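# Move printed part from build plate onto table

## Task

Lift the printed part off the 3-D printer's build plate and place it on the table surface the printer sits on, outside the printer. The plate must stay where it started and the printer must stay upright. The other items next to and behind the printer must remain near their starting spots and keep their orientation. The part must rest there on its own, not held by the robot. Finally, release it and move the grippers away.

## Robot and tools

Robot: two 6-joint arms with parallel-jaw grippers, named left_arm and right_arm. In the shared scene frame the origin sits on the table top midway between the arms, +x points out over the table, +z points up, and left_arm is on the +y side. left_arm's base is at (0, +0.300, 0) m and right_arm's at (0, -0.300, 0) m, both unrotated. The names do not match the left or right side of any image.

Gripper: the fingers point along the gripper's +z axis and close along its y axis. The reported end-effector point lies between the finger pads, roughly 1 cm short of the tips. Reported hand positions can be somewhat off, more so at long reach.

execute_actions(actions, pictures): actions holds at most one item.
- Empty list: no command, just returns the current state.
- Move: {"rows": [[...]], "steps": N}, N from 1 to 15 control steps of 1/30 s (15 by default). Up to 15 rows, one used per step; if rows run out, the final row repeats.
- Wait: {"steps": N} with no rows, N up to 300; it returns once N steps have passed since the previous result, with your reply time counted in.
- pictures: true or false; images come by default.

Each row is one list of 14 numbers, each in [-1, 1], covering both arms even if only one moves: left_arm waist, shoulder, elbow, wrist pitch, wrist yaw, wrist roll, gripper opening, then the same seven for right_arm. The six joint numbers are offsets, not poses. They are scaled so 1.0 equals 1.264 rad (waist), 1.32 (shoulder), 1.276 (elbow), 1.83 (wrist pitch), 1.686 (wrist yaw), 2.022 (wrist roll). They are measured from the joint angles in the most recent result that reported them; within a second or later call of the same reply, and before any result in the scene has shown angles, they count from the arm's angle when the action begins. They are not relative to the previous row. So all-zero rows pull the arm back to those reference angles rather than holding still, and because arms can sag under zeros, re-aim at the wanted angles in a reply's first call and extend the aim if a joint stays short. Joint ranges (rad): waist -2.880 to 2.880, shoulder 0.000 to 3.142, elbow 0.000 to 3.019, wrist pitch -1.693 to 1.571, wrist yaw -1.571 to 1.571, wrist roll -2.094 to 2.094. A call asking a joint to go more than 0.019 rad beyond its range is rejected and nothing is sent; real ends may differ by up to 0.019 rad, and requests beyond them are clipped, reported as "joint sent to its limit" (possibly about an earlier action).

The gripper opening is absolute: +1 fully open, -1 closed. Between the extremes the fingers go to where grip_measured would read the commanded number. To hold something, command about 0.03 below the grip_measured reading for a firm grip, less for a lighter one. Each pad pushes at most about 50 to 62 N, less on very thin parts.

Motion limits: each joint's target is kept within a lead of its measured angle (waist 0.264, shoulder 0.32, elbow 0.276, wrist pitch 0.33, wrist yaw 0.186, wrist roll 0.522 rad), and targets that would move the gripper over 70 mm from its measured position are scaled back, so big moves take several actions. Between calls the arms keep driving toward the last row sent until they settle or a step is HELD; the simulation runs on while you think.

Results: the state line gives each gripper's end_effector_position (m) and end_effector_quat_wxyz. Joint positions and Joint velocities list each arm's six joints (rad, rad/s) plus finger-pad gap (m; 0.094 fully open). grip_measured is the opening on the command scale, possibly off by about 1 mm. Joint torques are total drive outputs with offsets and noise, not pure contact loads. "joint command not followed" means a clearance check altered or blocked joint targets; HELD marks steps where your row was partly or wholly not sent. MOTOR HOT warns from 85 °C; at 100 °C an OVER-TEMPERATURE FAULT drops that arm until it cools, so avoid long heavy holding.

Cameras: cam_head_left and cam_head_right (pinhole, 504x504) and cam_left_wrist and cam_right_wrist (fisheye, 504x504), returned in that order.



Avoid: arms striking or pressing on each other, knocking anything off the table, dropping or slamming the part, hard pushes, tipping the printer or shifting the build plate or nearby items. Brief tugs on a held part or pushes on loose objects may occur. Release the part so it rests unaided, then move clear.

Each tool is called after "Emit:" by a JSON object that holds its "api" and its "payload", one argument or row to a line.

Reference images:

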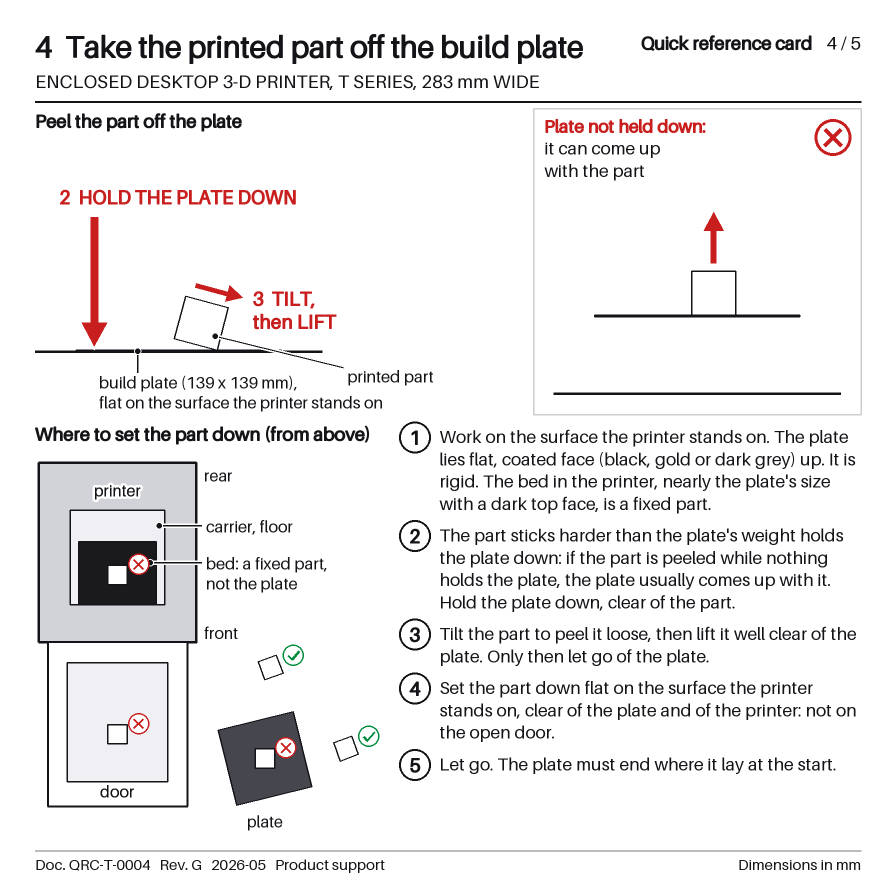

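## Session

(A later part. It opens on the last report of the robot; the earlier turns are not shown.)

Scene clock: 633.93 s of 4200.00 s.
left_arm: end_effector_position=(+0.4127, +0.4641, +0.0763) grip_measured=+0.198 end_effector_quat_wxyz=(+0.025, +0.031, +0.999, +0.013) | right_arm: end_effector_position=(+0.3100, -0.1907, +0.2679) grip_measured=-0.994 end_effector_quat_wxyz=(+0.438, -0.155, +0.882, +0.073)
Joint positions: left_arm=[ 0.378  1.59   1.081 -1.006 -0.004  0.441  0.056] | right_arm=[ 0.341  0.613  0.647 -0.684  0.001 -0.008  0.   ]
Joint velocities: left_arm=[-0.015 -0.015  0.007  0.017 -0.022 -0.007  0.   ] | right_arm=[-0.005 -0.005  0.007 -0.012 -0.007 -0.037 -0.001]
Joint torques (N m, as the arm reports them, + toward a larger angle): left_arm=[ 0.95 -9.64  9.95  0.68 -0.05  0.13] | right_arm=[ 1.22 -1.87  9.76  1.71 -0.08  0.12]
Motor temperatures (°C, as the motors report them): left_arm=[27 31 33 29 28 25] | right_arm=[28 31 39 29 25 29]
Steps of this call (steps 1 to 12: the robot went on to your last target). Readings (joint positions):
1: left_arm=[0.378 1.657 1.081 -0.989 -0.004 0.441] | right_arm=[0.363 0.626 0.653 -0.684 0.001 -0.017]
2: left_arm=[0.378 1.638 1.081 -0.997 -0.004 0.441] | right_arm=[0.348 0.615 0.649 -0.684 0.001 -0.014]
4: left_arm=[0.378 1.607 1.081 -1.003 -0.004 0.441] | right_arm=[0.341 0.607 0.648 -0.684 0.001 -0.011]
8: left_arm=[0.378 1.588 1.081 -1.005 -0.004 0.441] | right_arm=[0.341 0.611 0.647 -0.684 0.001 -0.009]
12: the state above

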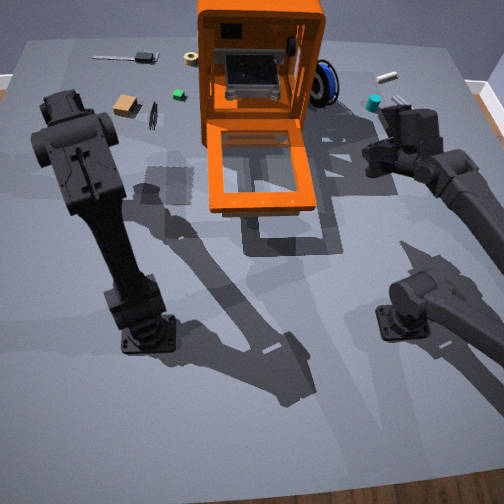

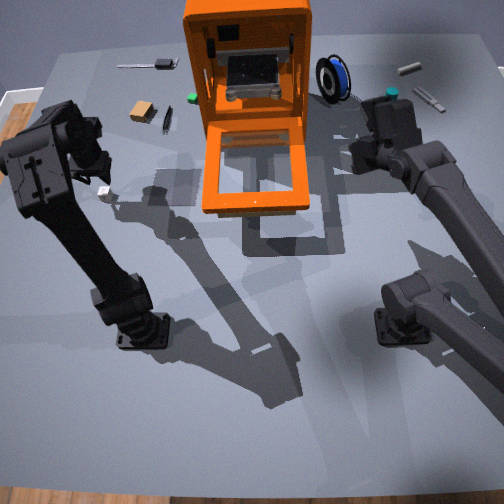

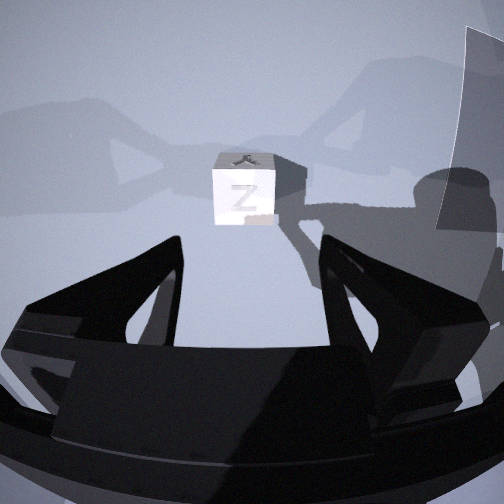

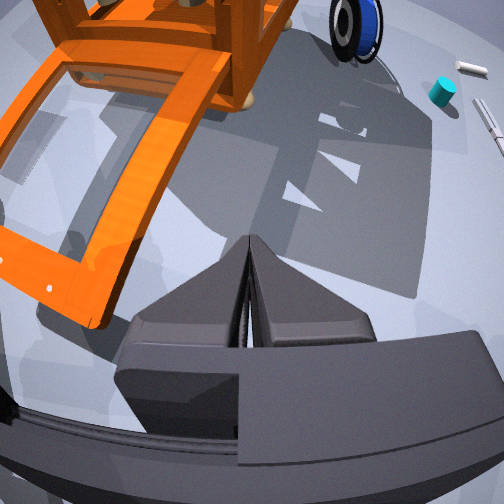

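Emit:
{"api": "execute_actions", "payload": {
  "actions": [
    {"rows":[[-0.004,0,0.014,-0.003,0,-0.005,0.25,0,0.005,0.01,0,0,0,-1],[-0.012,-0.012,0.01,0,0,-0.012,0.3,0,0.005,0.01,0,0,0,-1],[-0.024,-0.028,0.004,0.004,0,-0.02,0.35,0,0.005,0.01,0,0,0,-1],[-0.038,-0.046,-0.004,0.009,0,-0.029,0.4,0,0.005,0.01,0,0,0,-1],[-0.053,-0.064,-0.012,0.014,0,-0.038,0.45,0,0.005,0.01,0,0,0,-1],[-0.069,-0.082,-0.02,0.019,0,-0.047,0.5,0,0.005,0.01,0,0,0,-1],[-0.085,-0.1,-0.028,0.024,0,-0.056,0.55,0,0.005,0.01,0,0,0,-1],[-0.101,-0.118,-0.036,0.029,0,-0.065,0.6,0,0.005,0.01,0,0,0,-1],[-0.117,-0.136,-0.044,0.034,0,-0.074,0.65,0,0.005,0.01,0,0,0,-1],[-0.133,-0.154,-0.052,0.039,0,-0.083,0.7,0,0.005,0.01,0,0,0,-1],[-0.149,-0.172,-0.06,0.044,0,-0.092,0.75,0,0.005,0.01,0,0,0,-1],[-0.165,-0.19,-0.068,0.049,0,-0.101,0.8,0,0.005,0.01,0,0,0,-1],[-0.181,-0.208,-0.076,0.054,0,-0.11,0.85,0,0.005,0.01,0,0,0,-1],[-0.197,-0.226,-0.084,0.059,0,-0.119,0.9,0,0.005,0.01,0,0,0,-1],[-0.213,-0.244,-0.092,0.064,0,-0.128,1,0,0.005,0.01,0,0,0,-1]],"steps":15}
  ],
  "pictures": false
}}

Emit:
{"api": "execute_actions", "payload": {
  "actions": [
    {"rows":[[-0.06,-0.06,-0.018,0.016,0,-0.035,1,0,0.005,0.01,0,0,0,-1],[-0.076,-0.078,-0.026,0.021,0,-0.044,1,0,0.005,0.01,0,0,0,-1],[-0.092,-0.096,-0.034,0.026,0,-0.053,1,0,0.005,0.01,0,0,0,-1],[-0.108,-0.114,-0.042,0.031,0,-0.062,1,0,0.005,0.01,0,0,0,-1],[-0.124,-0.132,-0.05,0.036,0,-0.071,1,0,0.005,0.01,0,0,0,-1],[-0.14,-0.15,-0.058,0.041,0,-0.08,1,0,0.005,0.01,0,0,0,-1],[-0.156,-0.168,-0.066,0.046,0,-0.089,1,0,0.005,0.01,0,0,0,-1],[-0.172,-0.186,-0.074,0.051,0,-0.098,1,0,0.005,0.01,0,0,0,-1],[-0.187,-0.202,-0.082,0.056,0,-0.106,1,0,0.005,0.01,0,0,0,-1],[-0.2,-0.216,-0.089,0.061,0,-0.112,1,0,0.005,0.01,0,0,0,-1],[-0.212,-0.228,-0.095,0.066,0,-0.117,1,0,0.005,0.01,0,0,0,-1],[-0.222,-0.237,-0.1,0.07,0,-0.12,1,0,0.005,0.01,0,0,0,-1],[-0.229,-0.243,-0.103,0.073,0,-0.122,1,0,0.005,0.01,0,0,0,-1],[-0.233,-0.245,-0.105,0.075,0,-0.122,1,0,0.005,0.01,0,0,0,-1]],"steps":15}
  ],
  "pictures": false
}}

Emit:
{"api": "execute_actions", "payload": {
  "actions": [
    {"steps":20}
  ]
}}

Scene clock: 654.00 s of 4200.00 s.
left_arm: end_effector_position=(+0.4279, +0.3642, +0.1616) grip_measured=+0.953 end_effector_quat_wxyz=(+0.162, +0.058, +0.984, +0.036) | right_arm: end_effector_position=(+0.3100, -0.1907, +0.2679) grip_measured=-0.994 end_effector_quat_wxyz=(+0.438, -0.155, +0.882, +0.073)
Joint positions: left_arm=[ 0.148  1.309  0.99  -0.918 -0.004  0.267  0.092] | right_arm=[ 0.341  0.613  0.647 -0.684  0.001 -0.007  0.   ]
Joint velocities: left_arm=[-0.659 -0.825 -0.242  0.315  0.007 -0.491  0.101] | right_arm=[ 0.005 -0.005 -0.002 -0.007 -0.022 -0.037  0.   ]
Joint torques (N m, as the arm reports them, + toward a larger angle): left_arm=[ 0.53 -7.24  8.57  1.71 -0.06 -0.07] | right_arm=[ 0.65 -2.16 11.62  1.55 -0.06  0.02]
Motor temperatures (°C, as the motors report them): left_arm=[27 31 34 29 28 25] | right_arm=[28 30 39 29 25 29]
Steps of this call (steps 1 to 30: the robot went on to your last target; steps 31 to 90: nothing new was sent; then 16.57 s passed at rest; steps 91 to 105: all 15 steps of this action). Readings (joint positions):
91: left_arm=[0.378 1.590 1.081 -1.006 -0.004 0.441] | right_arm=[0.341 0.613 0.647 -0.684 0.001 -0.007]
92: left_arm=[0.378 1.589 1.081 -1.006 -0.004 0.439] | right_arm=[0.341 0.613 0.647 -0.684 0.001 -0.007]
94: left_arm=[0.374 1.583 1.079 -1.005 -0.004 0.427] | right_arm=[0.341 0.613 0.647 -0.684 0.001 -0.007]
98: left_arm=[0.325 1.515 1.050 -0.979 -0.004 0.379] | right_arm=[0.341 0.613 0.647 -0.684 0.001 -0.007]
105: the state above

Scene clock: 654.50 s of 4200.00 s.
left_arm: end_effector_position=(+0.3925, +0.2475, +0.2422) grip_measured=+1.000 end_effector_quat_wxyz=(+0.319, +0.092, +0.943, -0.009) | right_arm: end_effector_position=(+0.3100, -0.1907, +0.2679) grip_measured=-0.994 end_effector_quat_wxyz=(+0.438, -0.155, +0.882, +0.073)
Joint positions: left_arm=[-0.134  0.982  0.864 -0.803 -0.004  0.062  0.094] | right_arm=[ 0.341  0.613  0.647 -0.684  0.001 -0.007  0.   ]
Joint velocities: left_arm=[-0.22  -0.22  -0.076  0.1   -0.051 -0.139  0.   ] | right_arm=[-0.005 -0.015 -0.022 -0.012 -0.11  -0.051 -0.001]
Joint torques (N m, as the arm reports them, + toward a larger angle): left_arm=[ 0.94 -1.77 10.03  2.52 -0.07 -0.09] | right_arm=[ 0.71 -2.1  11.63  1.55 -0.06  0.03]
Motor temperatures (°C, as the motors report them): left_arm=[27 31 34 29 28 25] | right_arm=[28 30 39 29 25 29]
Steps of this call (steps 1 to 15: all 15 steps of this action). Readings (joint positions):
1: left_arm=[0.126 1.282 0.982 -0.910 -0.004 0.254] | right_arm=[0.341 0.613 0.647 -0.684 0.001 -0.007]
2: left_arm=[0.104 1.256 0.975 -0.905 -0.004 0.242] | right_arm=[0.341 0.613 0.647 -0.684 0.001 -0.007]
4: left_arm=[0.059 1.204 0.960 -0.889 -0.004 0.215] | right_arm=[0.341 0.613 0.647 -0.684 0.001 -0.007]
8: left_arm=[-0.024 1.107 0.921 -0.854 -0.004 0.151] | right_arm=[0.341 0.613 0.647 -0.684 0.001 -0.007]
15: the state above

Scene clock: 655.17 s of 4200.00 s.
left_arm: end_effector_position=(+0.3917, +0.2450, +0.2432) grip_measured=+1.000 end_effector_quat_wxyz=(+0.323, +0.081, +0.943, -0.015) | right_arm: end_effector_position=(+0.3100, -0.1907, +0.2679) grip_measured=-0.994 end_effector_quat_wxyz=(+0.438, -0.155, +0.882, +0.073)
Joint positions: left_arm=[-0.14   0.975  0.859 -0.795 -0.004  0.032  0.094] | right_arm=[ 0.341  0.613  0.647 -0.684  0.001 -0.007  0.   ]
Joint velocities: left_arm=[ 0.005  0.015 -0.002 -0.022  0.022 -0.066  0.   ] | right_arm=[-0.005 -0.005  0.007 -0.007 -0.037 -0.007 -0.   ]
Joint torques (N m, as the arm reports them, + toward a larger angle): left_arm=[ 0.38 -1.9  10.1   2.48 -0.09 -0.07] | right_arm=[ 0.68 -2.16 11.63  1.58 -0.06  0.03]
Motor temperatures (°C, as the motors report them): left_arm=[27 31 34 29 28 25] | right_arm=[28 30 39 29 25 29]
Steps of this call (steps 1 to 20: the robot went on to your last target). Readings (joint positions):
1: left_arm=[-0.139 0.977 0.862 -0.800 -0.004 0.057] | right_arm=[0.341 0.613 0.647 -0.684 0.001 -0.007]
2: left_arm=[-0.140 0.975 0.862 -0.799 -0.004 0.052] | right_arm=[0.341 0.613 0.647 -0.684 0.001 -0.007]
4: left_arm=[-0.140 0.975 0.862 -0.795 -0.004 0.044] | right_arm=[0.341 0.613 0.647 -0.684 0.001 -0.007]
8: left_arm=[-0.140 0.975 0.859 -0.795 -0.004 0.037] | right_arm=[0.341 0.613 0.647 -0.684 0.001 -0.007]
20: the state above

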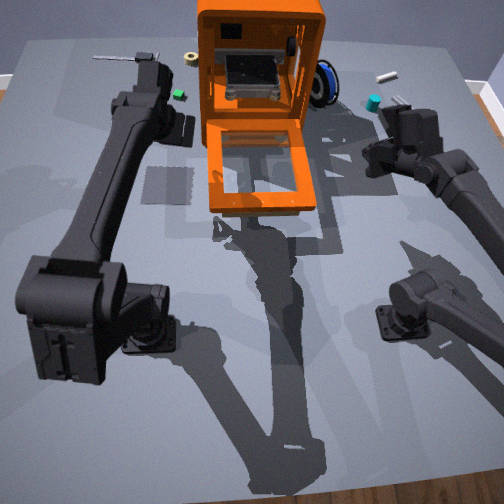

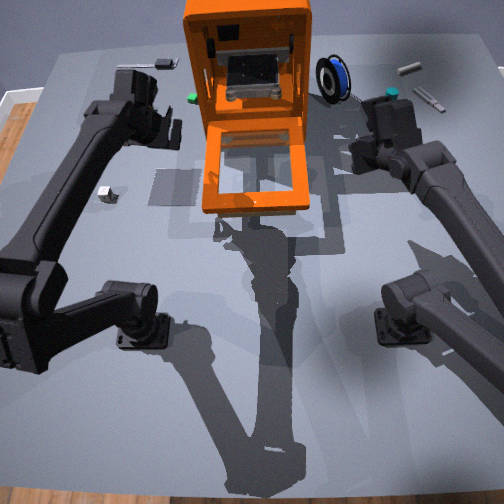

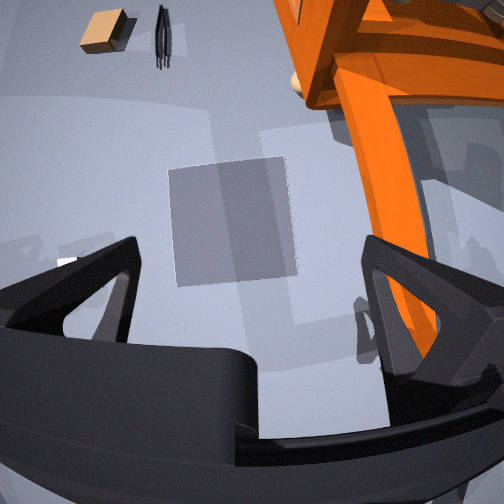

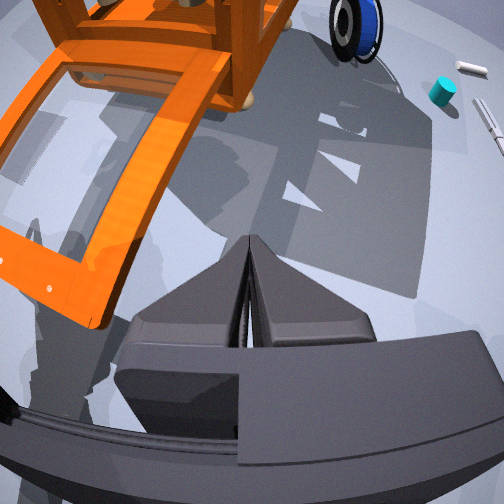

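Emit:
{"api": "zoom_image", "payload": {
  "camera": "cam_left_wrist",
  "region": [150, 140, 318, 308]
}}

Region (150, 140, 318, 308) of cam_left_wrist's 504x504 image, scaled by 3.000, with more detail than that image has.

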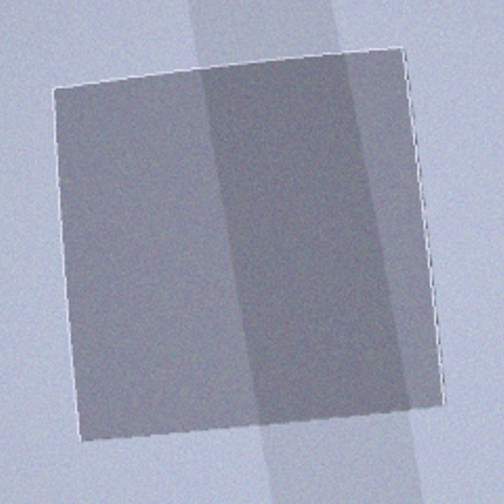

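Emit:
{"api": "execute_actions", "payload": {
  "actions": [
    {"rows":[[0.004,0.004,0.03,-0.006,0,-0.006,0.9,0,0.005,0.01,0,0,0,-1],[0.008,0.014,0.036,-0.008,0,-0.008,0.75,0,0.005,0.01,0,0,0,-1],[0.012,0.03,0.045,-0.01,0,-0.01,0.6,0,0.005,0.01,0,0,0,-1],[0.017,0.052,0.056,-0.013,0,-0.012,0.45,0,0.005,0.01,0,0,0,-1],[0.022,0.076,0.069,-0.016,0,-0.014,0.3,0,0.005,0.01,0,0,0,-1],[0.027,0.1,0.082,-0.019,0,-0.016,0.15,0,0.005,0.01,0,0,0,-1],[0.032,0.124,0.095,-0.022,0,-0.018,0,0,0.005,0.01,0,0,0,-1],[0.037,0.148,0.108,-0.025,0,-0.02,-0.15,0,0.005,0.01,0,0,0,-1],[0.042,0.172,0.121,-0.028,0,-0.022,-0.3,0,0.005,0.01,0,0,0,-1],[0.047,0.196,0.134,-0.031,0,-0.022,-0.45,0,0.005,0.01,0,0,0,-1],[0.052,0.22,0.147,-0.034,0,-0.022,-0.6,0,0.005,0.01,0,0,0,-1],[0.057,0.244,0.16,-0.037,0,-0.022,-0.75,0,0.005,0.01,0,0,0,-1],[0.062,0.268,0.173,-0.04,0,-0.022,-0.9,0,0.005,0.01,0,0,0,-1],[0.067,0.292,0.186,-0.043,0,-0.022,-1,0,0.005,0.01,0,0,0,-1],[0.072,0.316,0.199,-0.046,0,-0.022,-1,0,0.005,0.01,0,0,0,-1]],"steps":15}
  ],
  "pictures": false
}}

Emit:
{"api": "execute_actions", "payload": {
  "actions": [
    {"rows":[[0.025,0.075,0.063,-0.013,0,0,-1,0,0.005,0.01,0,0,0,-1],[0.03,0.099,0.076,-0.016,0,0,-1,0,0.005,0.01,0,0,0,-1],[0.035,0.123,0.089,-0.019,0,0,-1,0,0.005,0.01,0,0,0,-1],[0.04,0.147,0.102,-0.022,0,0,-1,0,0.005,0.01,0,0,0,-1],[0.045,0.171,0.115,-0.025,0,0,-1,0,0.005,0.01,0,0,0,-1],[0.05,0.195,0.128,-0.028,0,0,-1,0,0.005,0.01,0,0,0,-1],[0.055,0.219,0.141,-0.031,0,0,-1,0,0.005,0.01,0,0,0,-1],[0.06,0.243,0.154,-0.034,0,0,-1,0,0.005,0.01,0,0,0,-1],[0.065,0.267,0.167,-0.037,0,0,-1,0,0.005,0.01,0,0,0,-1],[0.07,0.289,0.179,-0.04,0,0,-1,0,0.005,0.01,0,0,0,-1],[0.074,0.309,0.19,-0.043,0,0,-1,0,0.005,0.01,0,0,0,-1],[0.078,0.326,0.199,-0.045,0,0,-1,0,0.005,0.01,0,0,0,-1],[0.081,0.34,0.206,-0.047,0,0,-1,0,0.005,0.01,0,0,0,-1],[0.083,0.35,0.211,-0.049,0,0,-1,0,0.005,0.01,0,0,0,-1],[0.084,0.356,0.214,-0.05,0,0,-1,0,0.005,0.01,0,0,0,-1]],"steps":15}
  ],
  "pictures": false
}}

Emit:
{"api": "execute_actions", "payload": {
  "actions": [
    {"steps":20}
  ]
}}

Scene clock: 706.53 s of 4200.00 s.
left_arm: end_effector_position=(+0.4648, +0.2647, +0.1863) grip_measured=-0.978 end_effector_quat_wxyz=(+0.216, +0.038, +0.976, -0.006) | right_arm: end_effector_position=(+0.3100, -0.1907, +0.2679) grip_measured=-0.994 end_effector_quat_wxyz=(+0.438, -0.155, +0.882, +0.073)
Joint positions: left_arm=[-0.076  1.324  1.045 -0.856 -0.004  0.003  0.001] | right_arm=[ 0.341  0.613  0.647 -0.684  0.001 -0.007  0.   ]
Joint velocities: left_arm=[ 0.181  0.972  0.393 -0.193 -0.037 -0.022 -0.027] | right_arm=[-0.005  0.005 -0.007  0.002 -0.022 -0.037 -0.   ]
Joint torques (N m, as the arm reports them, + toward a larger angle): left_arm=[ 2.1  -7.69 13.26  1.32 -0.08 -0.08] | right_arm=[ 0.64 -2.12 11.63  1.54 -0.05  0.02]
Motor temperatures (°C, as the motors report them): left_arm=[27 30 34 29 28 25] | right_arm=[28 30 42 29 25 29]
Steps of this call (steps 1 to 15: the robot went on to your last target; steps 16 to 90: nothing new was sent; then 47.87 s passed at rest; steps 91 to 105: all 15 steps of this action). Readings (joint positions):
91: left_arm=[-0.140 0.975 0.859 -0.795 -0.004 0.031] | right_arm=[0.341 0.613 0.647 -0.684 0.001 -0.007]
92: left_arm=[-0.140 0.976 0.859 -0.796 -0.004 0.031] | right_arm=[0.341 0.613 0.647 -0.684 0.001 -0.007]
94: left_arm=[-0.140 0.984 0.864 -0.803 -0.004 0.028] | right_arm=[0.341 0.613 0.647 -0.684 0.001 -0.007]
98: left_arm=[-0.126 1.075 0.922 -0.823 -0.004 0.017] | right_arm=[0.341 0.613 0.647 -0.684 0.001 -0.007]
105: the state above

Scene clock: 707.03 s of 4200.00 s.
left_arm: end_effector_position=(+0.5347, +0.3065, +0.0673) grip_measured=-0.992 end_effector_quat_wxyz=(+0.077, -0.005, +0.997, +0.003) | right_arm: end_effector_position=(+0.3100, -0.1907, +0.2679) grip_measured=-0.994 end_effector_quat_wxyz=(+0.438, -0.155, +0.882, +0.073)
Joint positions: left_arm=[ 0.012  1.76   1.271 -0.928 -0.004  0.003  0.   ] | right_arm=[ 0.341  0.613  0.647 -0.684  0.001 -0.007  0.   ]
Joint velocities: left_arm=[ 0.132  0.562  0.159 -0.09  -0.022 -0.022 -0.001] | right_arm=[-0.005  0.005 -0.012  0.002 -0.037  0.022  0.   ]
Joint torques (N m, as the arm reports them, + toward a larger angle): left_arm=[  1.93 -14.64  11.53   0.65  -0.08   0.05] | right_arm=[ 0.69 -2.17 11.62  1.54 -0.05  0.03]
Motor temperatures (°C, as the motors report them): left_arm=[27 30 34 29 28 25] | right_arm=[28 30 42 29 25 29]
Steps of this call (steps 1 to 15: all 15 steps of this action). Readings (joint positions):
1: left_arm=[-0.070 1.357 1.059 -0.861 -0.004 0.003] | right_arm=[0.341 0.613 0.647 -0.684 0.001 -0.007]
2: left_arm=[-0.064 1.388 1.072 -0.866 -0.004 0.003] | right_arm=[0.341 0.613 0.647 -0.684 0.001 -0.007]
4: left_arm=[-0.052 1.449 1.102 -0.876 -0.004 0.003] | right_arm=[0.341 0.613 0.647 -0.684 0.001 -0.007]
8: left_arm=[-0.030 1.571 1.170 -0.898 -0.004 0.003] | right_arm=[0.341 0.613 0.647 -0.684 0.001 -0.007]
15: the state above

Scene clock: 707.70 s of 4200.00 s.
left_arm: end_effector_position=(+0.5323, +0.3118, +0.0494) grip_measured=-0.992 end_effector_quat_wxyz=(+0.055, -0.010, +0.998, +0.003) | right_arm: end_effector_position=(+0.3100, -0.1907, +0.2679) grip_measured=-0.994 end_effector_quat_wxyz=(+0.438, -0.155, +0.882, +0.073)
Joint positions: left_arm=[ 0.022  1.8    1.279 -0.939 -0.004  0.003  0.   ] | right_arm=[ 0.341  0.613  0.647 -0.684  0.001 -0.007  0.   ]
Joint velocities: left_arm=[-0.015 -0.015 -0.017  0.007  0.022  0.037  0.   ] | right_arm=[-0.015 -0.005  0.002 -0.007  0.007 -0.095  0.   ]
Joint torques (N m, as the arm reports them, + toward a larger angle): left_arm=[  1.63 -15.97  11.5    0.75  -0.09   0.06] | right_arm=[ 0.64 -2.11 11.62  1.55 -0.06  0.03]
Motor temperatures (°C, as the motors report them): left_arm=[27 30 34 29 28 25] | right_arm=[28 30 42 29 25 29]
Steps of this call (steps 1 to 20: the robot went on to your last target). Readings (joint positions):
1: left_arm=[0.016 1.777 1.275 -0.930 -0.004 0.003] | right_arm=[0.341 0.613 0.647 -0.684 0.001 -0.007]
2: left_arm=[0.019 1.788 1.275 -0.932 -0.004 0.003] | right_arm=[0.341 0.613 0.647 -0.684 0.001 -0.007]
4: left_arm=[0.022 1.800 1.275 -0.938 -0.004 0.003] | right_arm=[0.341 0.613 0.647 -0.684 0.001 -0.007]
8: left_arm=[0.022 1.800 1.278 -0.939 -0.004 0.003] | right_arm=[0.341 0.613 0.647 -0.684 0.001 -0.007]
20: the state above

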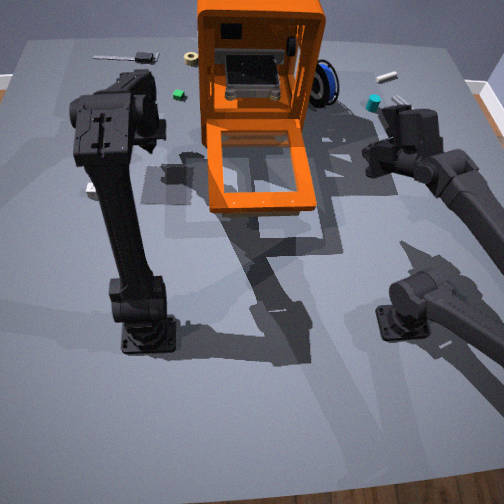

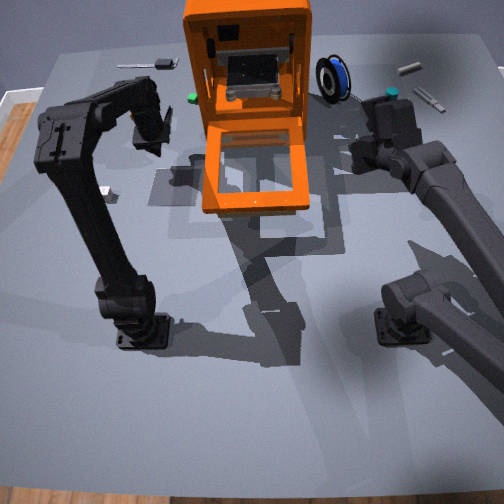

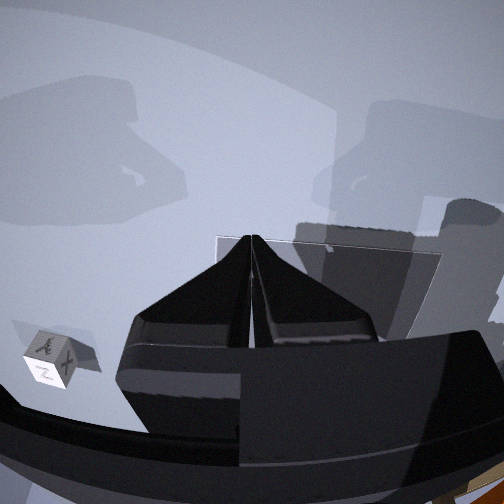

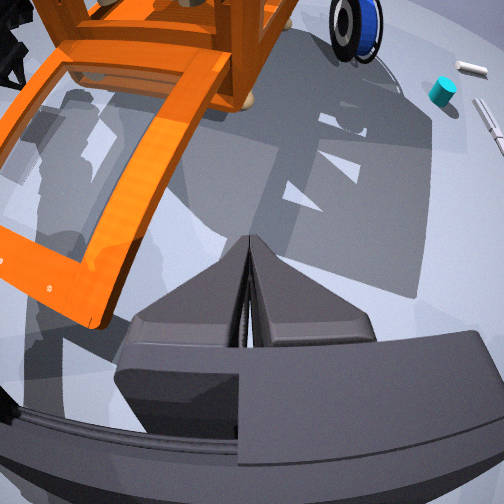

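Emit:
{"api": "execute_actions", "payload": {
  "actions": [
    {"rows":[[0.004,0.004,0.02,0.004,0,0,-1,0,0.005,0.01,0,0,0,-1],[0.004,0.008,0.02,0.007,0,0,-1,0,0.005,0.01,0,0,0,-1],[0.004,0.013,0.02,0.01,0,0,-1,0,0.005,0.01,0,0,0,-1],[0.004,0.018,0.02,0.012,0,0,-1,0,0.005,0.01,0,0,0,-1],[0.004,0.023,0.02,0.014,0,0,-1,0,0.005,0.01,0,0,0,-1],[0.004,0.028,0.02,0.014,0,0,-1,0,0.005,0.01,0,0,0,-1],[0.004,0.033,0.02,0.014,0,0,-1,0,0.005,0.01,0,0,0,-1],[0.004,0.038,0.02,0.014,0,0,-1,0,0.005,0.01,0,0,0,-1],[0.004,0.043,0.02,0.014,0,0,-1,0,0.005,0.01,0,0,0,-1],[0.004,0.047,0.02,0.014,0,0,-1,0,0.005,0.01,0,0,0,-1],[0.004,0.051,0.02,0.014,0,0,-1,0,0.005,0.01,0,0,0,-1],[0.004,0.054,0.02,0.014,0,0,-1,0,0.005,0.01,0,0,0,-1],[0.004,0.056,0.02,0.014,0,0,-1,0,0.005,0.01,0,0,0,-1]],"steps":15}
  ],
  "pictures": false
}}

Emit:
{"api": "execute_actions", "payload": {
  "actions": [
    {"steps":12}
  ]
}}

Scene clock: 719.20 s of 4200.00 s.
left_arm: end_effector_position=(+0.5314, +0.3118, +0.0250) grip_measured=-0.992 end_effector_quat_wxyz=(+0.038, -0.009, +0.999, +0.003) | right_arm: end_effector_position=(+0.3100, -0.1907, +0.2679) grip_measured=-0.994 end_effector_quat_wxyz=(+0.438, -0.155, +0.882, +0.073)
Joint positions: left_arm=[ 0.022  1.849  1.279 -0.925 -0.004  0.003  0.   ] | right_arm=[ 0.341  0.613  0.647 -0.684  0.001 -0.007  0.   ]
Joint velocities: left_arm=[-0.005  0.181  0.002  0.002 -0.022 -0.007  0.   ] | right_arm=[-0.005  0.005  0.012 -0.002  0.037  0.037 -0.   ]
Joint torques (N m, as the arm reports them, + toward a larger angle): left_arm=[  1.35 -14.58  10.14   1.38  -0.08   0.05] | right_arm=[ 0.66 -2.14 11.62  1.57 -0.06  0.02]
Motor temperatures (°C, as the motors report them): left_arm=[27 31 35 29 28 25] | right_arm=[28 30 42 29 25 29]
Steps of this call (steps 1 to 15: the robot went on to your last target; steps 16 to 90: nothing new was sent; then 8.00 s passed at rest; steps 91 to 105: all 15 steps of this action). Readings (joint positions):
91: left_arm=[0.022 1.800 1.279 -0.939 -0.004 0.003] | right_arm=[0.341 0.613 0.647 -0.684 0.001 -0.007]
92: left_arm=[0.022 1.800 1.279 -0.939 -0.004 0.003] | right_arm=[0.341 0.613 0.647 -0.684 0.001 -0.007]
94: left_arm=[0.022 1.800 1.279 -0.936 -0.004 0.003] | right_arm=[0.341 0.613 0.647 -0.684 0.001 -0.007]
98: left_arm=[0.022 1.805 1.279 -0.926 -0.004 0.003] | right_arm=[0.341 0.613 0.647 -0.684 0.001 -0.007]
105: the state above

Scene clock: 719.60 s of 4200.00 s.
left_arm: end_effector_position=(+0.5303, +0.3117, +0.0190) grip_measured=-0.992 end_effector_quat_wxyz=(+0.033, -0.009, +0.999, +0.003) | right_arm: end_effector_position=(+0.3100, -0.1907, +0.2679) grip_measured=-0.994 end_effector_quat_wxyz=(+0.438, -0.155, +0.882, +0.073)
Joint positions: left_arm=[ 0.022  1.86   1.279 -0.924 -0.004  0.003  0.   ] | right_arm=[ 0.341  0.613  0.647 -0.684  0.001 -0.007  0.   ]
Joint velocities: left_arm=[ 0.005  0.015  0.002  0.002  0.007 -0.007  0.   ] | right_arm=[ 0.005 -0.005 -0.032  0.002 -0.007  0.007  0.   ]
Joint torques (N m, as the arm reports them, + toward a larger angle): left_arm=[  1.35 -14.41  10.08   1.34  -0.09   0.05] | right_arm=[ 0.65 -2.14 11.65  1.56 -0.05  0.03]
Motor temperatures (°C, as the motors report them): left_arm=[27 31 35 29 28 25] | right_arm=[28 30 42 29 25 29]
Steps of this call (steps 1 to 12: the robot went on to your last target). Readings (joint positions):
1: left_arm=[0.022 1.854 1.279 -0.925 -0.004 0.003] | right_arm=[0.341 0.613 0.647 -0.684 0.001 -0.007]
2: left_arm=[0.022 1.858 1.279 -0.925 -0.004 0.003] | right_arm=[0.341 0.613 0.647 -0.684 0.001 -0.007]
4: left_arm=[0.022 1.860 1.279 -0.925 -0.004 0.003] | right_arm=[0.341 0.613 0.647 -0.684 0.001 -0.007]
8: left_arm=[0.022 1.860 1.279 -0.924 -0.004 0.003] | right_arm=[0.341 0.613 0.647 -0.684 0.001 -0.007]
12: the state above

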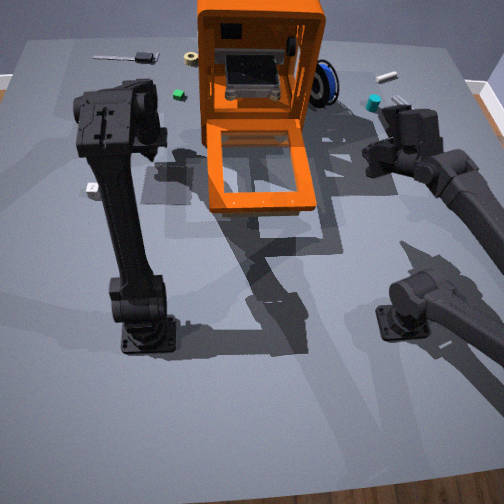

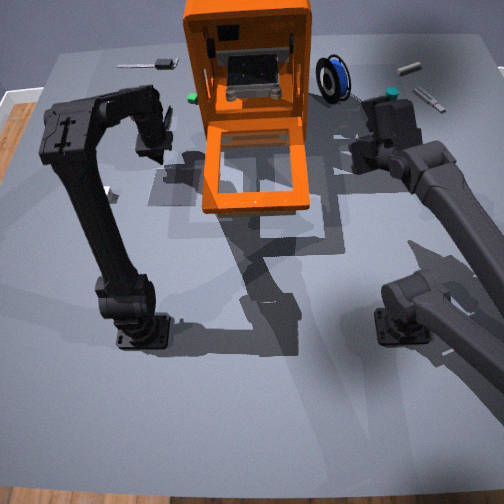

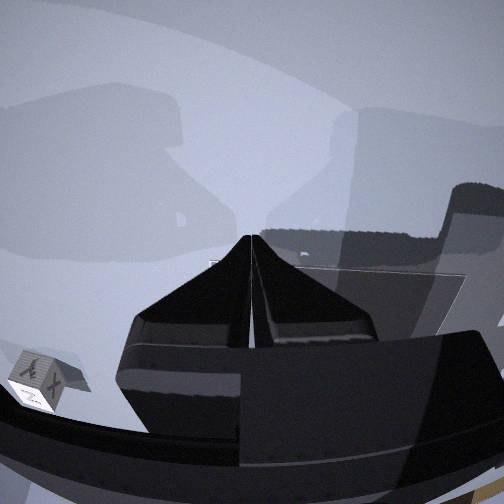

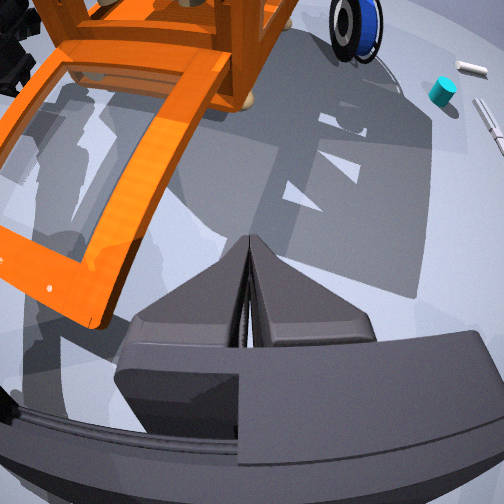

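Emit:
{"api": "execute_actions", "payload": {
  "actions": [
    {"rows":[[0.004,0.012,0.02,0.004,0,0,-1,0,0.005,0.01,0,0,0,-1],[0.004,0.014,0.02,0.004,0,0,-1,0,0.005,0.01,0,0,0,-1],[0.004,0.016,0.02,0.004,0,0,-1,0,0.005,0.01,0,0,0,-1],[0.004,0.018,0.02,0.004,0,0,-1,0,0.005,0.01,0,0,0,-1],[0.004,0.02,0.02,0.004,0,0,-1,0,0.005,0.01,0,0,0,-1],[0.004,0.022,0.02,0.004,0,0,-1,0,0.005,0.01,0,0,0,-1],[0.004,0.024,0.02,0.004,0,0,-1,0,0.005,0.01,0,0,0,-1],[0.004,0.026,0.02,0.004,0,0,-1,0,0.005,0.01,0,0,0,-1],[0.004,0.028,0.02,0.004,0,0,-1,0,0.005,0.01,0,0,0,-1],[0.004,0.03,0.02,0.004,0,0,-1,0,0.005,0.01,0,0,0,-1],[0.004,0.032,0.02,0.004,0,0,-1,0,0.005,0.01,0,0,0,-1]],"steps":15}
  ],
  "pictures": false
}}

Emit:
{"api": "execute_actions", "payload": {
  "actions": [
    {"steps":10}
  ],
  "pictures": false
}}

Scene clock: 731.40 s of 4200.00 s.
left_arm: end_effector_position=(+0.5284, +0.3117, +0.0106) grip_measured=-0.992 end_effector_quat_wxyz=(+0.025, -0.009, +1.000, +0.002) | right_arm: end_effector_position=(+0.3100, -0.1907, +0.2679) grip_measured=-0.994 end_effector_quat_wxyz=(+0.438, -0.155, +0.882, +0.073)
Joint positions: left_arm=[ 0.022  1.877  1.279 -0.924 -0.004  0.003  0.   ] | right_arm=[ 0.341  0.613  0.647 -0.684  0.001 -0.007  0.   ]
Joint velocities: left_arm=[-0.005  0.073  0.002  0.012  0.022 -0.022  0.001] | right_arm=[ 0.005 -0.005  0.022 -0.002 -0.037  0.051 -0.001]
Joint torques (N m, as the arm reports them, + toward a larger angle): left_arm=[  1.35 -13.71   9.86   1.18  -0.08   0.06] | right_arm=[ 0.69 -2.06 11.65  1.56 -0.05  0.03]
Motor temperatures (°C, as the motors report them): left_arm=[27 31 35 29 28 25] | right_arm=[28 30 42 29 25 29]
Steps of this call (steps 1 to 30: the robot went on to your last target; steps 31 to 90: nothing new was sent; then 8.30 s passed at rest; steps 91 to 105: all 15 steps of this action). Readings (joint positions):
91: left_arm=[0.022 1.860 1.279 -0.924 -0.004 0.003] | right_arm=[0.341 0.613 0.647 -0.684 0.001 -0.007]
92: left_arm=[0.022 1.860 1.279 -0.924 -0.004 0.003] | right_arm=[0.341 0.613 0.647 -0.684 0.001 -0.007]
94: left_arm=[0.022 1.860 1.279 -0.924 -0.004 0.003] | right_arm=[0.341 0.613 0.647 -0.684 0.001 -0.007]
98: left_arm=[0.022 1.862 1.279 -0.924 -0.004 0.003] | right_arm=[0.341 0.613 0.647 -0.684 0.001 -0.007]
105: the state above

Scene clock: 731.73 s of 4200.00 s.
left_arm: end_effector_position=(+0.5280, +0.3117, +0.0089) grip_measured=-0.992 end_effector_quat_wxyz=(+0.023, -0.009, +1.000, +0.002) | right_arm: end_effector_position=(+0.3100, -0.1907, +0.2679) grip_measured=-0.994 end_effector_quat_wxyz=(+0.438, -0.155, +0.882, +0.073)
Joint positions: left_arm=[ 0.022  1.88   1.279 -0.924 -0.004  0.003  0.   ] | right_arm=[ 0.341  0.613  0.647 -0.684  0.001 -0.007  0.   ]
Joint velocities: left_arm=[-0.005  0.005 -0.032  0.012  0.022 -0.007  0.001] | right_arm=[ 0.005 -0.005 -0.012  0.012  0.051 -0.051  0.   ]
Joint torques (N m, as the arm reports them, + toward a larger angle): left_arm=[  1.33 -14.22   9.94   1.18  -0.08   0.05] | right_arm=[ 0.64 -2.15 11.63  1.56 -0.06  0.02]
Motor temperatures (°C, as the motors report them): left_arm=[27 31 35 29 28 25] | right_arm=[28 30 42 29 25 29]
Steps of this call (steps 1 to 10: the robot went on to your last target). Readings (joint positions):
1: left_arm=[0.022 1.878 1.279 -0.924 -0.004 0.003] | right_arm=[0.341 0.613 0.647 -0.684 0.001 -0.007]
2: left_arm=[0.022 1.880 1.279 -0.924 -0.004 0.003] | right_arm=[0.341 0.613 0.647 -0.684 0.001 -0.007]
4: left_arm=[0.022 1.880 1.279 -0.924 -0.004 0.003] | right_arm=[0.341 0.613 0.647 -0.684 0.001 -0.007]
8: left_arm=[0.022 1.880 1.279 -0.924 -0.004 0.003] | right_arm=[0.341 0.613 0.647 -0.684 0.001 -0.007]
10: the state above

Emit:
{"api": "execute_actions", "payload": {
  "actions": [
    {"rows":[[0.004,0.018,0.02,0,0,0,-1,0,0.005,0.01,0,0,0,-1],[0.004,0.018,0.02,-0.004,0,0,-1,0,0.005,0.01,0,0,0,-1],[0.004,0.018,0.02,-0.007,0,0,-1,0,0.005,0.01,0,0,0,-1],[0.004,0.018,0.02,-0.009,0,0,-1,0,0.005,0.01,0,0,0,-1],[0.004,0.018,0.02,-0.011,0,0,-1,0,0.005,0.01,0,0,0,-1],[0.004,0.018,0.02,-0.013,0,0,-1,0,0.005,0.01,0,0,0,-1],[0.004,0.018,0.02,-0.015,0,0,-1,0,0.005,0.01,0,0,0,-1],[0.004,0.018,0.02,-0.017,0,0,-1,0,0.005,0.01,0,0,0,-1],[0.004,0.018,0.02,-0.019,0,0,-1,0,0.005,0.01,0,0,0,-1],[0.004,0.018,0.02,-0.021,0,0,-1,0,0.005,0.01,0,0,0,-1],[0.004,0.018,0.02,-0.023,0,0,-1,0,0.005,0.01,0,0,0,-1],[0.004,0.018,0.02,-0.025,0,0,-1,0,0.005,0.01,0,0,0,-1],[0.004,0.018,0.02,-0.027,0,0,-1,0,0.005,0.01,0,0,0,-1],[0.004,0.018,0.02,-0.029,0,0,-1,0,0.005,0.01,0,0,0,-1]],"steps":15}
  ],
  "pictures": false
}}

Emit:
{"api": "execute_actions", "payload": {
  "actions": [
    {"steps":8}
  ]
}}

Scene clock: 742.00 s of 4200.00 s.
left_arm: end_effector_position=(+0.5186, +0.3115, +0.0087) grip_measured=-0.992 end_effector_quat_wxyz=(+0.004, -0.009, +1.000, +0.002) | right_arm: end_effector_position=(+0.3100, -0.1907, +0.2679) grip_measured=-0.994 end_effector_quat_wxyz=(+0.438, -0.155, +0.882, +0.073)
Joint positions: left_arm=[ 0.022  1.88   1.279 -0.962 -0.004  0.003  0.   ] | right_arm=[ 0.341  0.613  0.647 -0.684  0.001 -0.007  0.   ]
Joint velocities: left_arm=[ 0.005 -0.024  0.012 -0.071  0.022  0.022 -0.001] | right_arm=[-0.024 -0.015  0.007 -0.002  0.022  0.066 -0.   ]
Joint torques (N m, as the arm reports them, + toward a larger angle): left_arm=[  1.34 -13.81   9.8    0.51  -0.09   0.05] | right_arm=[ 0.63 -2.09 11.63  1.56 -0.06  0.03]
Motor temperatures (°C, as the motors report them): left_arm=[27 31 34 29 28 25] | right_arm=[28 30 42 29 25 29]
Steps of this call (steps 1 to 15: the robot went on to your last target; steps 16 to 90: nothing new was sent; then 6.77 s passed at rest; steps 91 to 105: all 15 steps of this action). Readings (joint positions):
91: left_arm=[0.022 1.880 1.279 -0.924 -0.004 0.003] | right_arm=[0.341 0.613 0.647 -0.684 0.001 -0.007]
92: left_arm=[0.022 1.880 1.279 -0.924 -0.004 0.003] | right_arm=[0.341 0.613 0.647 -0.684 0.001 -0.007]
94: left_arm=[0.022 1.880 1.279 -0.926 -0.004 0.003] | right_arm=[0.341 0.613 0.647 -0.684 0.001 -0.007]
98: left_arm=[0.022 1.880 1.279 -0.939 -0.004 0.003] | right_arm=[0.341 0.613 0.647 -0.684 0.001 -0.007]
105: the state above

Scene clock: 742.27 s of 4200.00 s.
left_arm: end_effector_position=(+0.5176, +0.3115, +0.0086) grip_measured=-0.992 end_effector_quat_wxyz=(+0.002, -0.009, +1.000, +0.002) | right_arm: end_effector_position=(+0.3100, -0.1907, +0.2679) grip_measured=-0.994 end_effector_quat_wxyz=(+0.438, -0.155, +0.882, +0.073)
Joint positions: left_arm=[ 0.022  1.88   1.279 -0.966 -0.004  0.003  0.   ] | right_arm=[ 0.341  0.613  0.647 -0.684  0.001 -0.007  0.   ]
Joint velocities: left_arm=[-0.005  0.005 -0.007 -0.007  0.051 -0.022 -0.   ] | right_arm=[-0.005 -0.024 -0.012 -0.007 -0.007  0.007 -0.001]
Joint torques (N m, as the arm reports them, + toward a larger angle): left_arm=[  1.33 -13.84   9.83   0.45  -0.08   0.05] | right_arm=[ 0.68 -2.03 11.62  1.56 -0.06  0.03]
Motor temperatures (°C, as the motors report them): left_arm=[27 31 34 29 28 25] | right_arm=[28 30 42 29 25 29]
Steps of this call (steps 1 to 8: the robot went on to your last target). Readings (joint positions):
1: left_arm=[0.022 1.880 1.279 -0.964 -0.004 0.003] | right_arm=[0.341 0.613 0.647 -0.684 0.001 -0.007]
2: left_arm=[0.022 1.880 1.279 -0.966 -0.004 0.003] | right_arm=[0.341 0.613 0.647 -0.684 0.001 -0.007]
4: left_arm=[0.022 1.880 1.279 -0.966 -0.004 0.003] | right_arm=[0.341 0.613 0.647 -0.684 0.001 -0.007]
8: the state above

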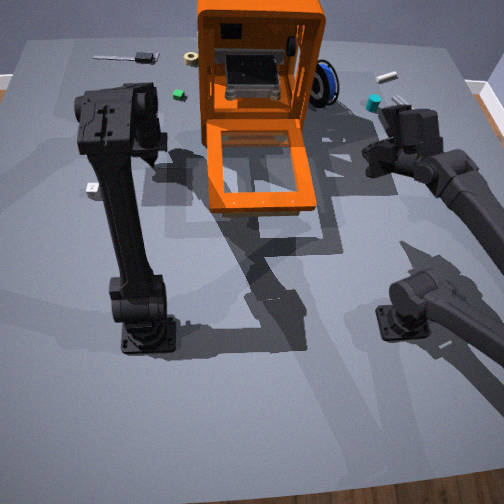

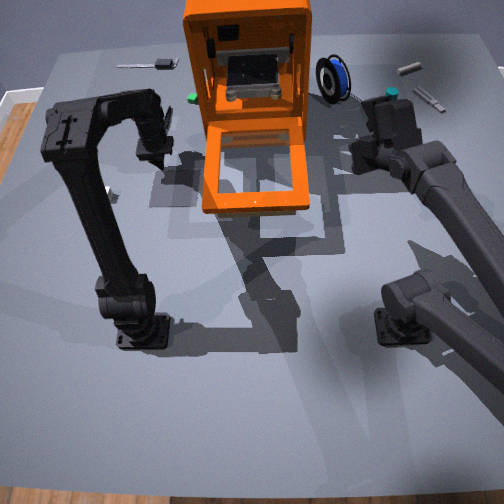

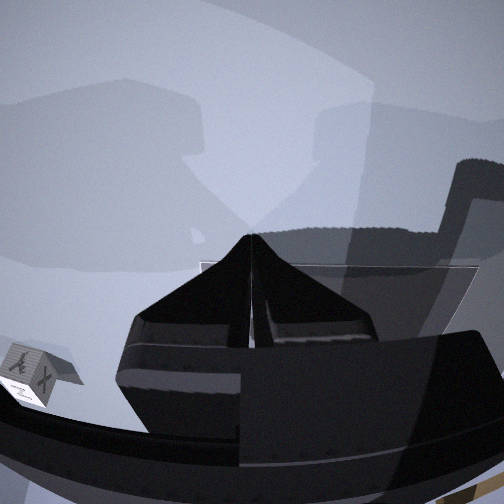

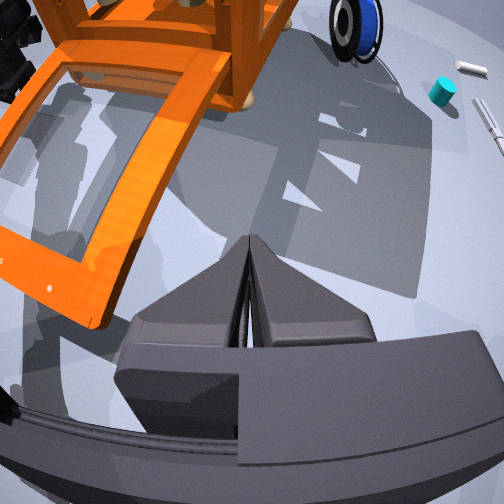

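Emit:
{"api": "zoom_image", "payload": {
  "camera": "cam_left_wrist",
  "region": [180, 230, 504, 310]
}}

Region (180, 230, 504, 310) of cam_left_wrist's 504x504 image, scaled by 1.556, with more detail than that image has; it fills the top 124 rows of this view, and the rest is white.

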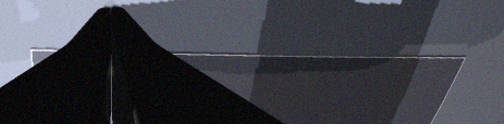

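Emit:
{"api": "execute_actions", "payload": {
  "actions": [
    {"rows":[[0.004,0.018,0.02,-0.006,0,0,-1,0,0.005,0.01,0,0,0,-1],[0.004,0.018,0.02,-0.0075,0,0,-1,0,0.005,0.01,0,0,0,-1],[0.004,0.018,0.02,-0.009,0,0,-1,0,0.005,0.01,0,0,0,-1],[0.004,0.018,0.02,-0.0105,0,0,-1,0,0.005,0.01,0,0,0,-1],[0.004,0.018,0.02,-0.012,0,0,-1,0,0.005,0.01,0,0,0,-1],[0.004,0.018,0.02,-0.0135,0,0,-1,0,0.005,0.01,0,0,0,-1],[0.004,0.018,0.02,-0.015,0,0,-1,0,0.005,0.01,0,0,0,-1],[0.004,0.018,0.02,-0.0165,0,0,-1,0,0.005,0.01,0,0,0,-1],[0.004,0.018,0.02,-0.018,0,0,-1,0,0.005,0.01,0,0,0,-1]],"steps":15}
  ]
}}

Emit:
{"api": "zoom_image", "payload": {
  "camera": "cam_left_wrist",
  "region": [180, 230, 504, 310]
}}

Scene clock: 756.73 s of 4200.00 s.
left_arm: end_effector_position=(+0.5120, +0.3113, +0.0087) grip_measured=-0.992 end_effector_quat_wxyz=(-0.010, -0.009, +1.000, +0.002) | right_arm: end_effector_position=(+0.3100, -0.1907, +0.2679) grip_measured=-0.994 end_effector_quat_wxyz=(+0.438, -0.155, +0.882, +0.073)
Joint positions: left_arm=[ 0.022  1.88   1.279 -0.989 -0.004  0.003  0.   ] | right_arm=[ 0.341  0.613  0.647 -0.684  0.001 -0.007  0.   ]
Joint velocities: left_arm=[-0.005  0.005 -0.037 -0.002 -0.007  0.022  0.   ] | right_arm=[-0.005 -0.005 -0.037 -0.007 -0.022  0.066  0.001]
Joint torques (N m, as the arm reports them, + toward a larger angle): left_arm=[  1.32 -13.79   9.8    0.33  -0.08   0.05] | right_arm=[ 0.67 -2.05 11.63  1.57 -0.05  0.03]
Motor temperatures (°C, as the motors report them): left_arm=[27 31 34 29 28 25] | right_arm=[28 29 43 29 25 29]
Steps of this call (steps 1 to 15: the robot went on to your last target; steps 16 to 90: nothing new was sent; then 10.97 s passed at rest; steps 91 to 105: all 15 steps of this action). Readings (joint positions):
91: left_arm=[0.022 1.880 1.279 -0.966 -0.004 0.003] | right_arm=[0.341 0.613 0.647 -0.684 0.001 -0.007]
92: left_arm=[0.022 1.880 1.279 -0.967 -0.004 0.003] | right_arm=[0.341 0.613 0.647 -0.684 0.001 -0.007]
94: left_arm=[0.022 1.880 1.279 -0.970 -0.004 0.003] | right_arm=[0.341 0.613 0.647 -0.684 0.001 -0.007]
98: left_arm=[0.022 1.880 1.279 -0.980 -0.004 0.003] | right_arm=[0.341 0.613 0.647 -0.684 0.001 -0.007]
105: the state above

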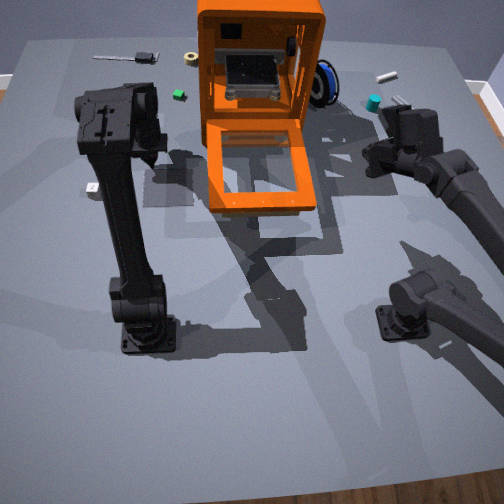

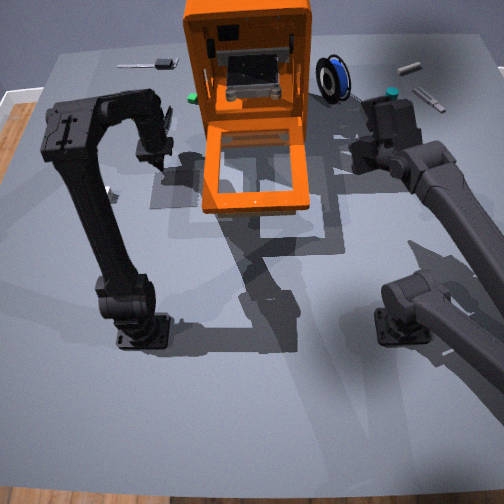

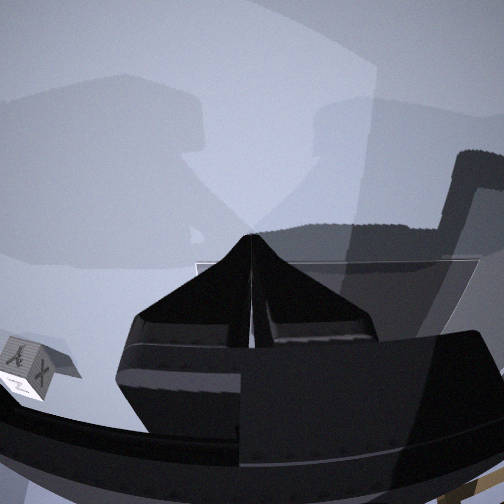

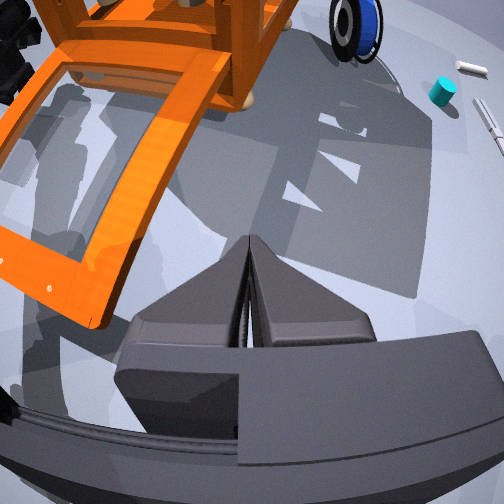

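Region (180, 230, 504, 310) of cam_left_wrist's 504x504 image, scaled by 1.556, with more detail than that image has; it fills the top 124 rows of this view, and the rest is white.

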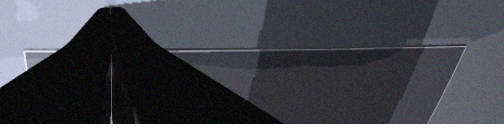

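Emit:
{"api": "execute_actions", "payload": {
  "actions": [
    {"rows":[[0.004,0.018,0.02,-0.006,0,0,-1,0,0.005,0.01,0,0,0,-1],[0.004,0.018,0.02,-0.0075,0,0,-1,0,0.005,0.01,0,0,0,-1],[0.004,0.018,0.02,-0.009,0,0,-1,0,0.005,0.01,0,0,0,-1],[0.004,0.018,0.02,-0.009,0,0,-1,0,0.005,0.01,0,0,0,-1],[0.004,0.018,0.02,-0.009,0,0,-1,0,0.005,0.01,0,0,0,-1],[0.004,0.018,0.02,-0.009,0,0,-1,0,0.005,0.01,0,0,0,-1],[0.004,0.018,0.02,-0.009,0,0,-1,0,0.005,0.01,0,0,0,-1],[0.004,0.014,0.02,-0.004,0,0,-1,0,0.005,0.01,0,0,0,-1],[0.004,0.01,0.02,0.002,0,0,-1,0,0.005,0.01,0,0,0,-1],[0.004,0.006,0.02,0.007,0,0,-1,0,0.005,0.01,0,0,0,-1],[0.004,0,0.02,0.011,0,0,-1,0,0.005,0.01,0,0,0,-1],[0.004,-0.008,0.02,0.014,0,0,-1,0,0.005,0.01,0,0,0,-1],[0.004,-0.018,0.02,0.017,0,0,-1,0,0.005,0.01,0,0,0,-1],[0.004,-0.03,0.02,0.02,0,0,-1,0,0.005,0.01,0,0,0,-1],[0.004,-0.04,0.02,0.022,0,0,-1,0,0.005,0.01,0,0,0,-1]],"steps":15}
  ],
  "pictures": false
}}

Scene clock: 768.67 s of 4200.00 s.
left_arm: end_effector_position=(+0.5176, +0.3115, +0.0119) grip_measured=-0.992 end_effector_quat_wxyz=(+0.003, -0.009, +1.000, +0.002) | right_arm: end_effector_position=(+0.3100, -0.1907, +0.2679) grip_measured=-0.994 end_effector_quat_wxyz=(+0.438, -0.155, +0.882, +0.073)
Joint positions: left_arm=[ 0.022  1.874  1.279 -0.969 -0.004  0.003  0.   ] | right_arm=[ 0.341  0.613  0.647 -0.684  0.001 -0.007  0.   ]
Joint velocities: left_arm=[-0.005 -0.151  0.007  0.129 -0.007  0.007  0.001] | right_arm=[-0.005 -0.005  0.017 -0.012 -0.007 -0.037 -0.001]
Joint torques (N m, as the arm reports them, + toward a larger angle): left_arm=[  1.32 -19.11   9.9    1.36  -0.08   0.05] | right_arm=[ 0.75 -2.16 11.63  1.57 -0.06  0.03]
Motor temperatures (°C, as the motors report them): left_arm=[27 31 34 29 28 25] | right_arm=[28 29 43 29 25 29]
Steps of this call (steps 1 to 15: the robot went on to your last target; steps 16 to 90: nothing new was sent; then 8.43 s passed at rest; steps 91 to 105: all 15 steps of this action). Readings (joint positions):
91: left_arm=[0.022 1.880 1.279 -0.989 -0.004 0.003] | right_arm=[0.341 0.613 0.647 -0.684 0.001 -0.007]
92: left_arm=[0.022 1.880 1.279 -0.989 -0.004 0.003] | right_arm=[0.341 0.613 0.647 -0.684 0.001 -0.007]
94: left_arm=[0.022 1.880 1.279 -0.992 -0.004 0.003] | right_arm=[0.341 0.613 0.647 -0.684 0.001 -0.007]
98: left_arm=[0.022 1.880 1.279 -0.994 -0.004 0.003] | right_arm=[0.341 0.613 0.647 -0.684 0.001 -0.007]
105: the state above


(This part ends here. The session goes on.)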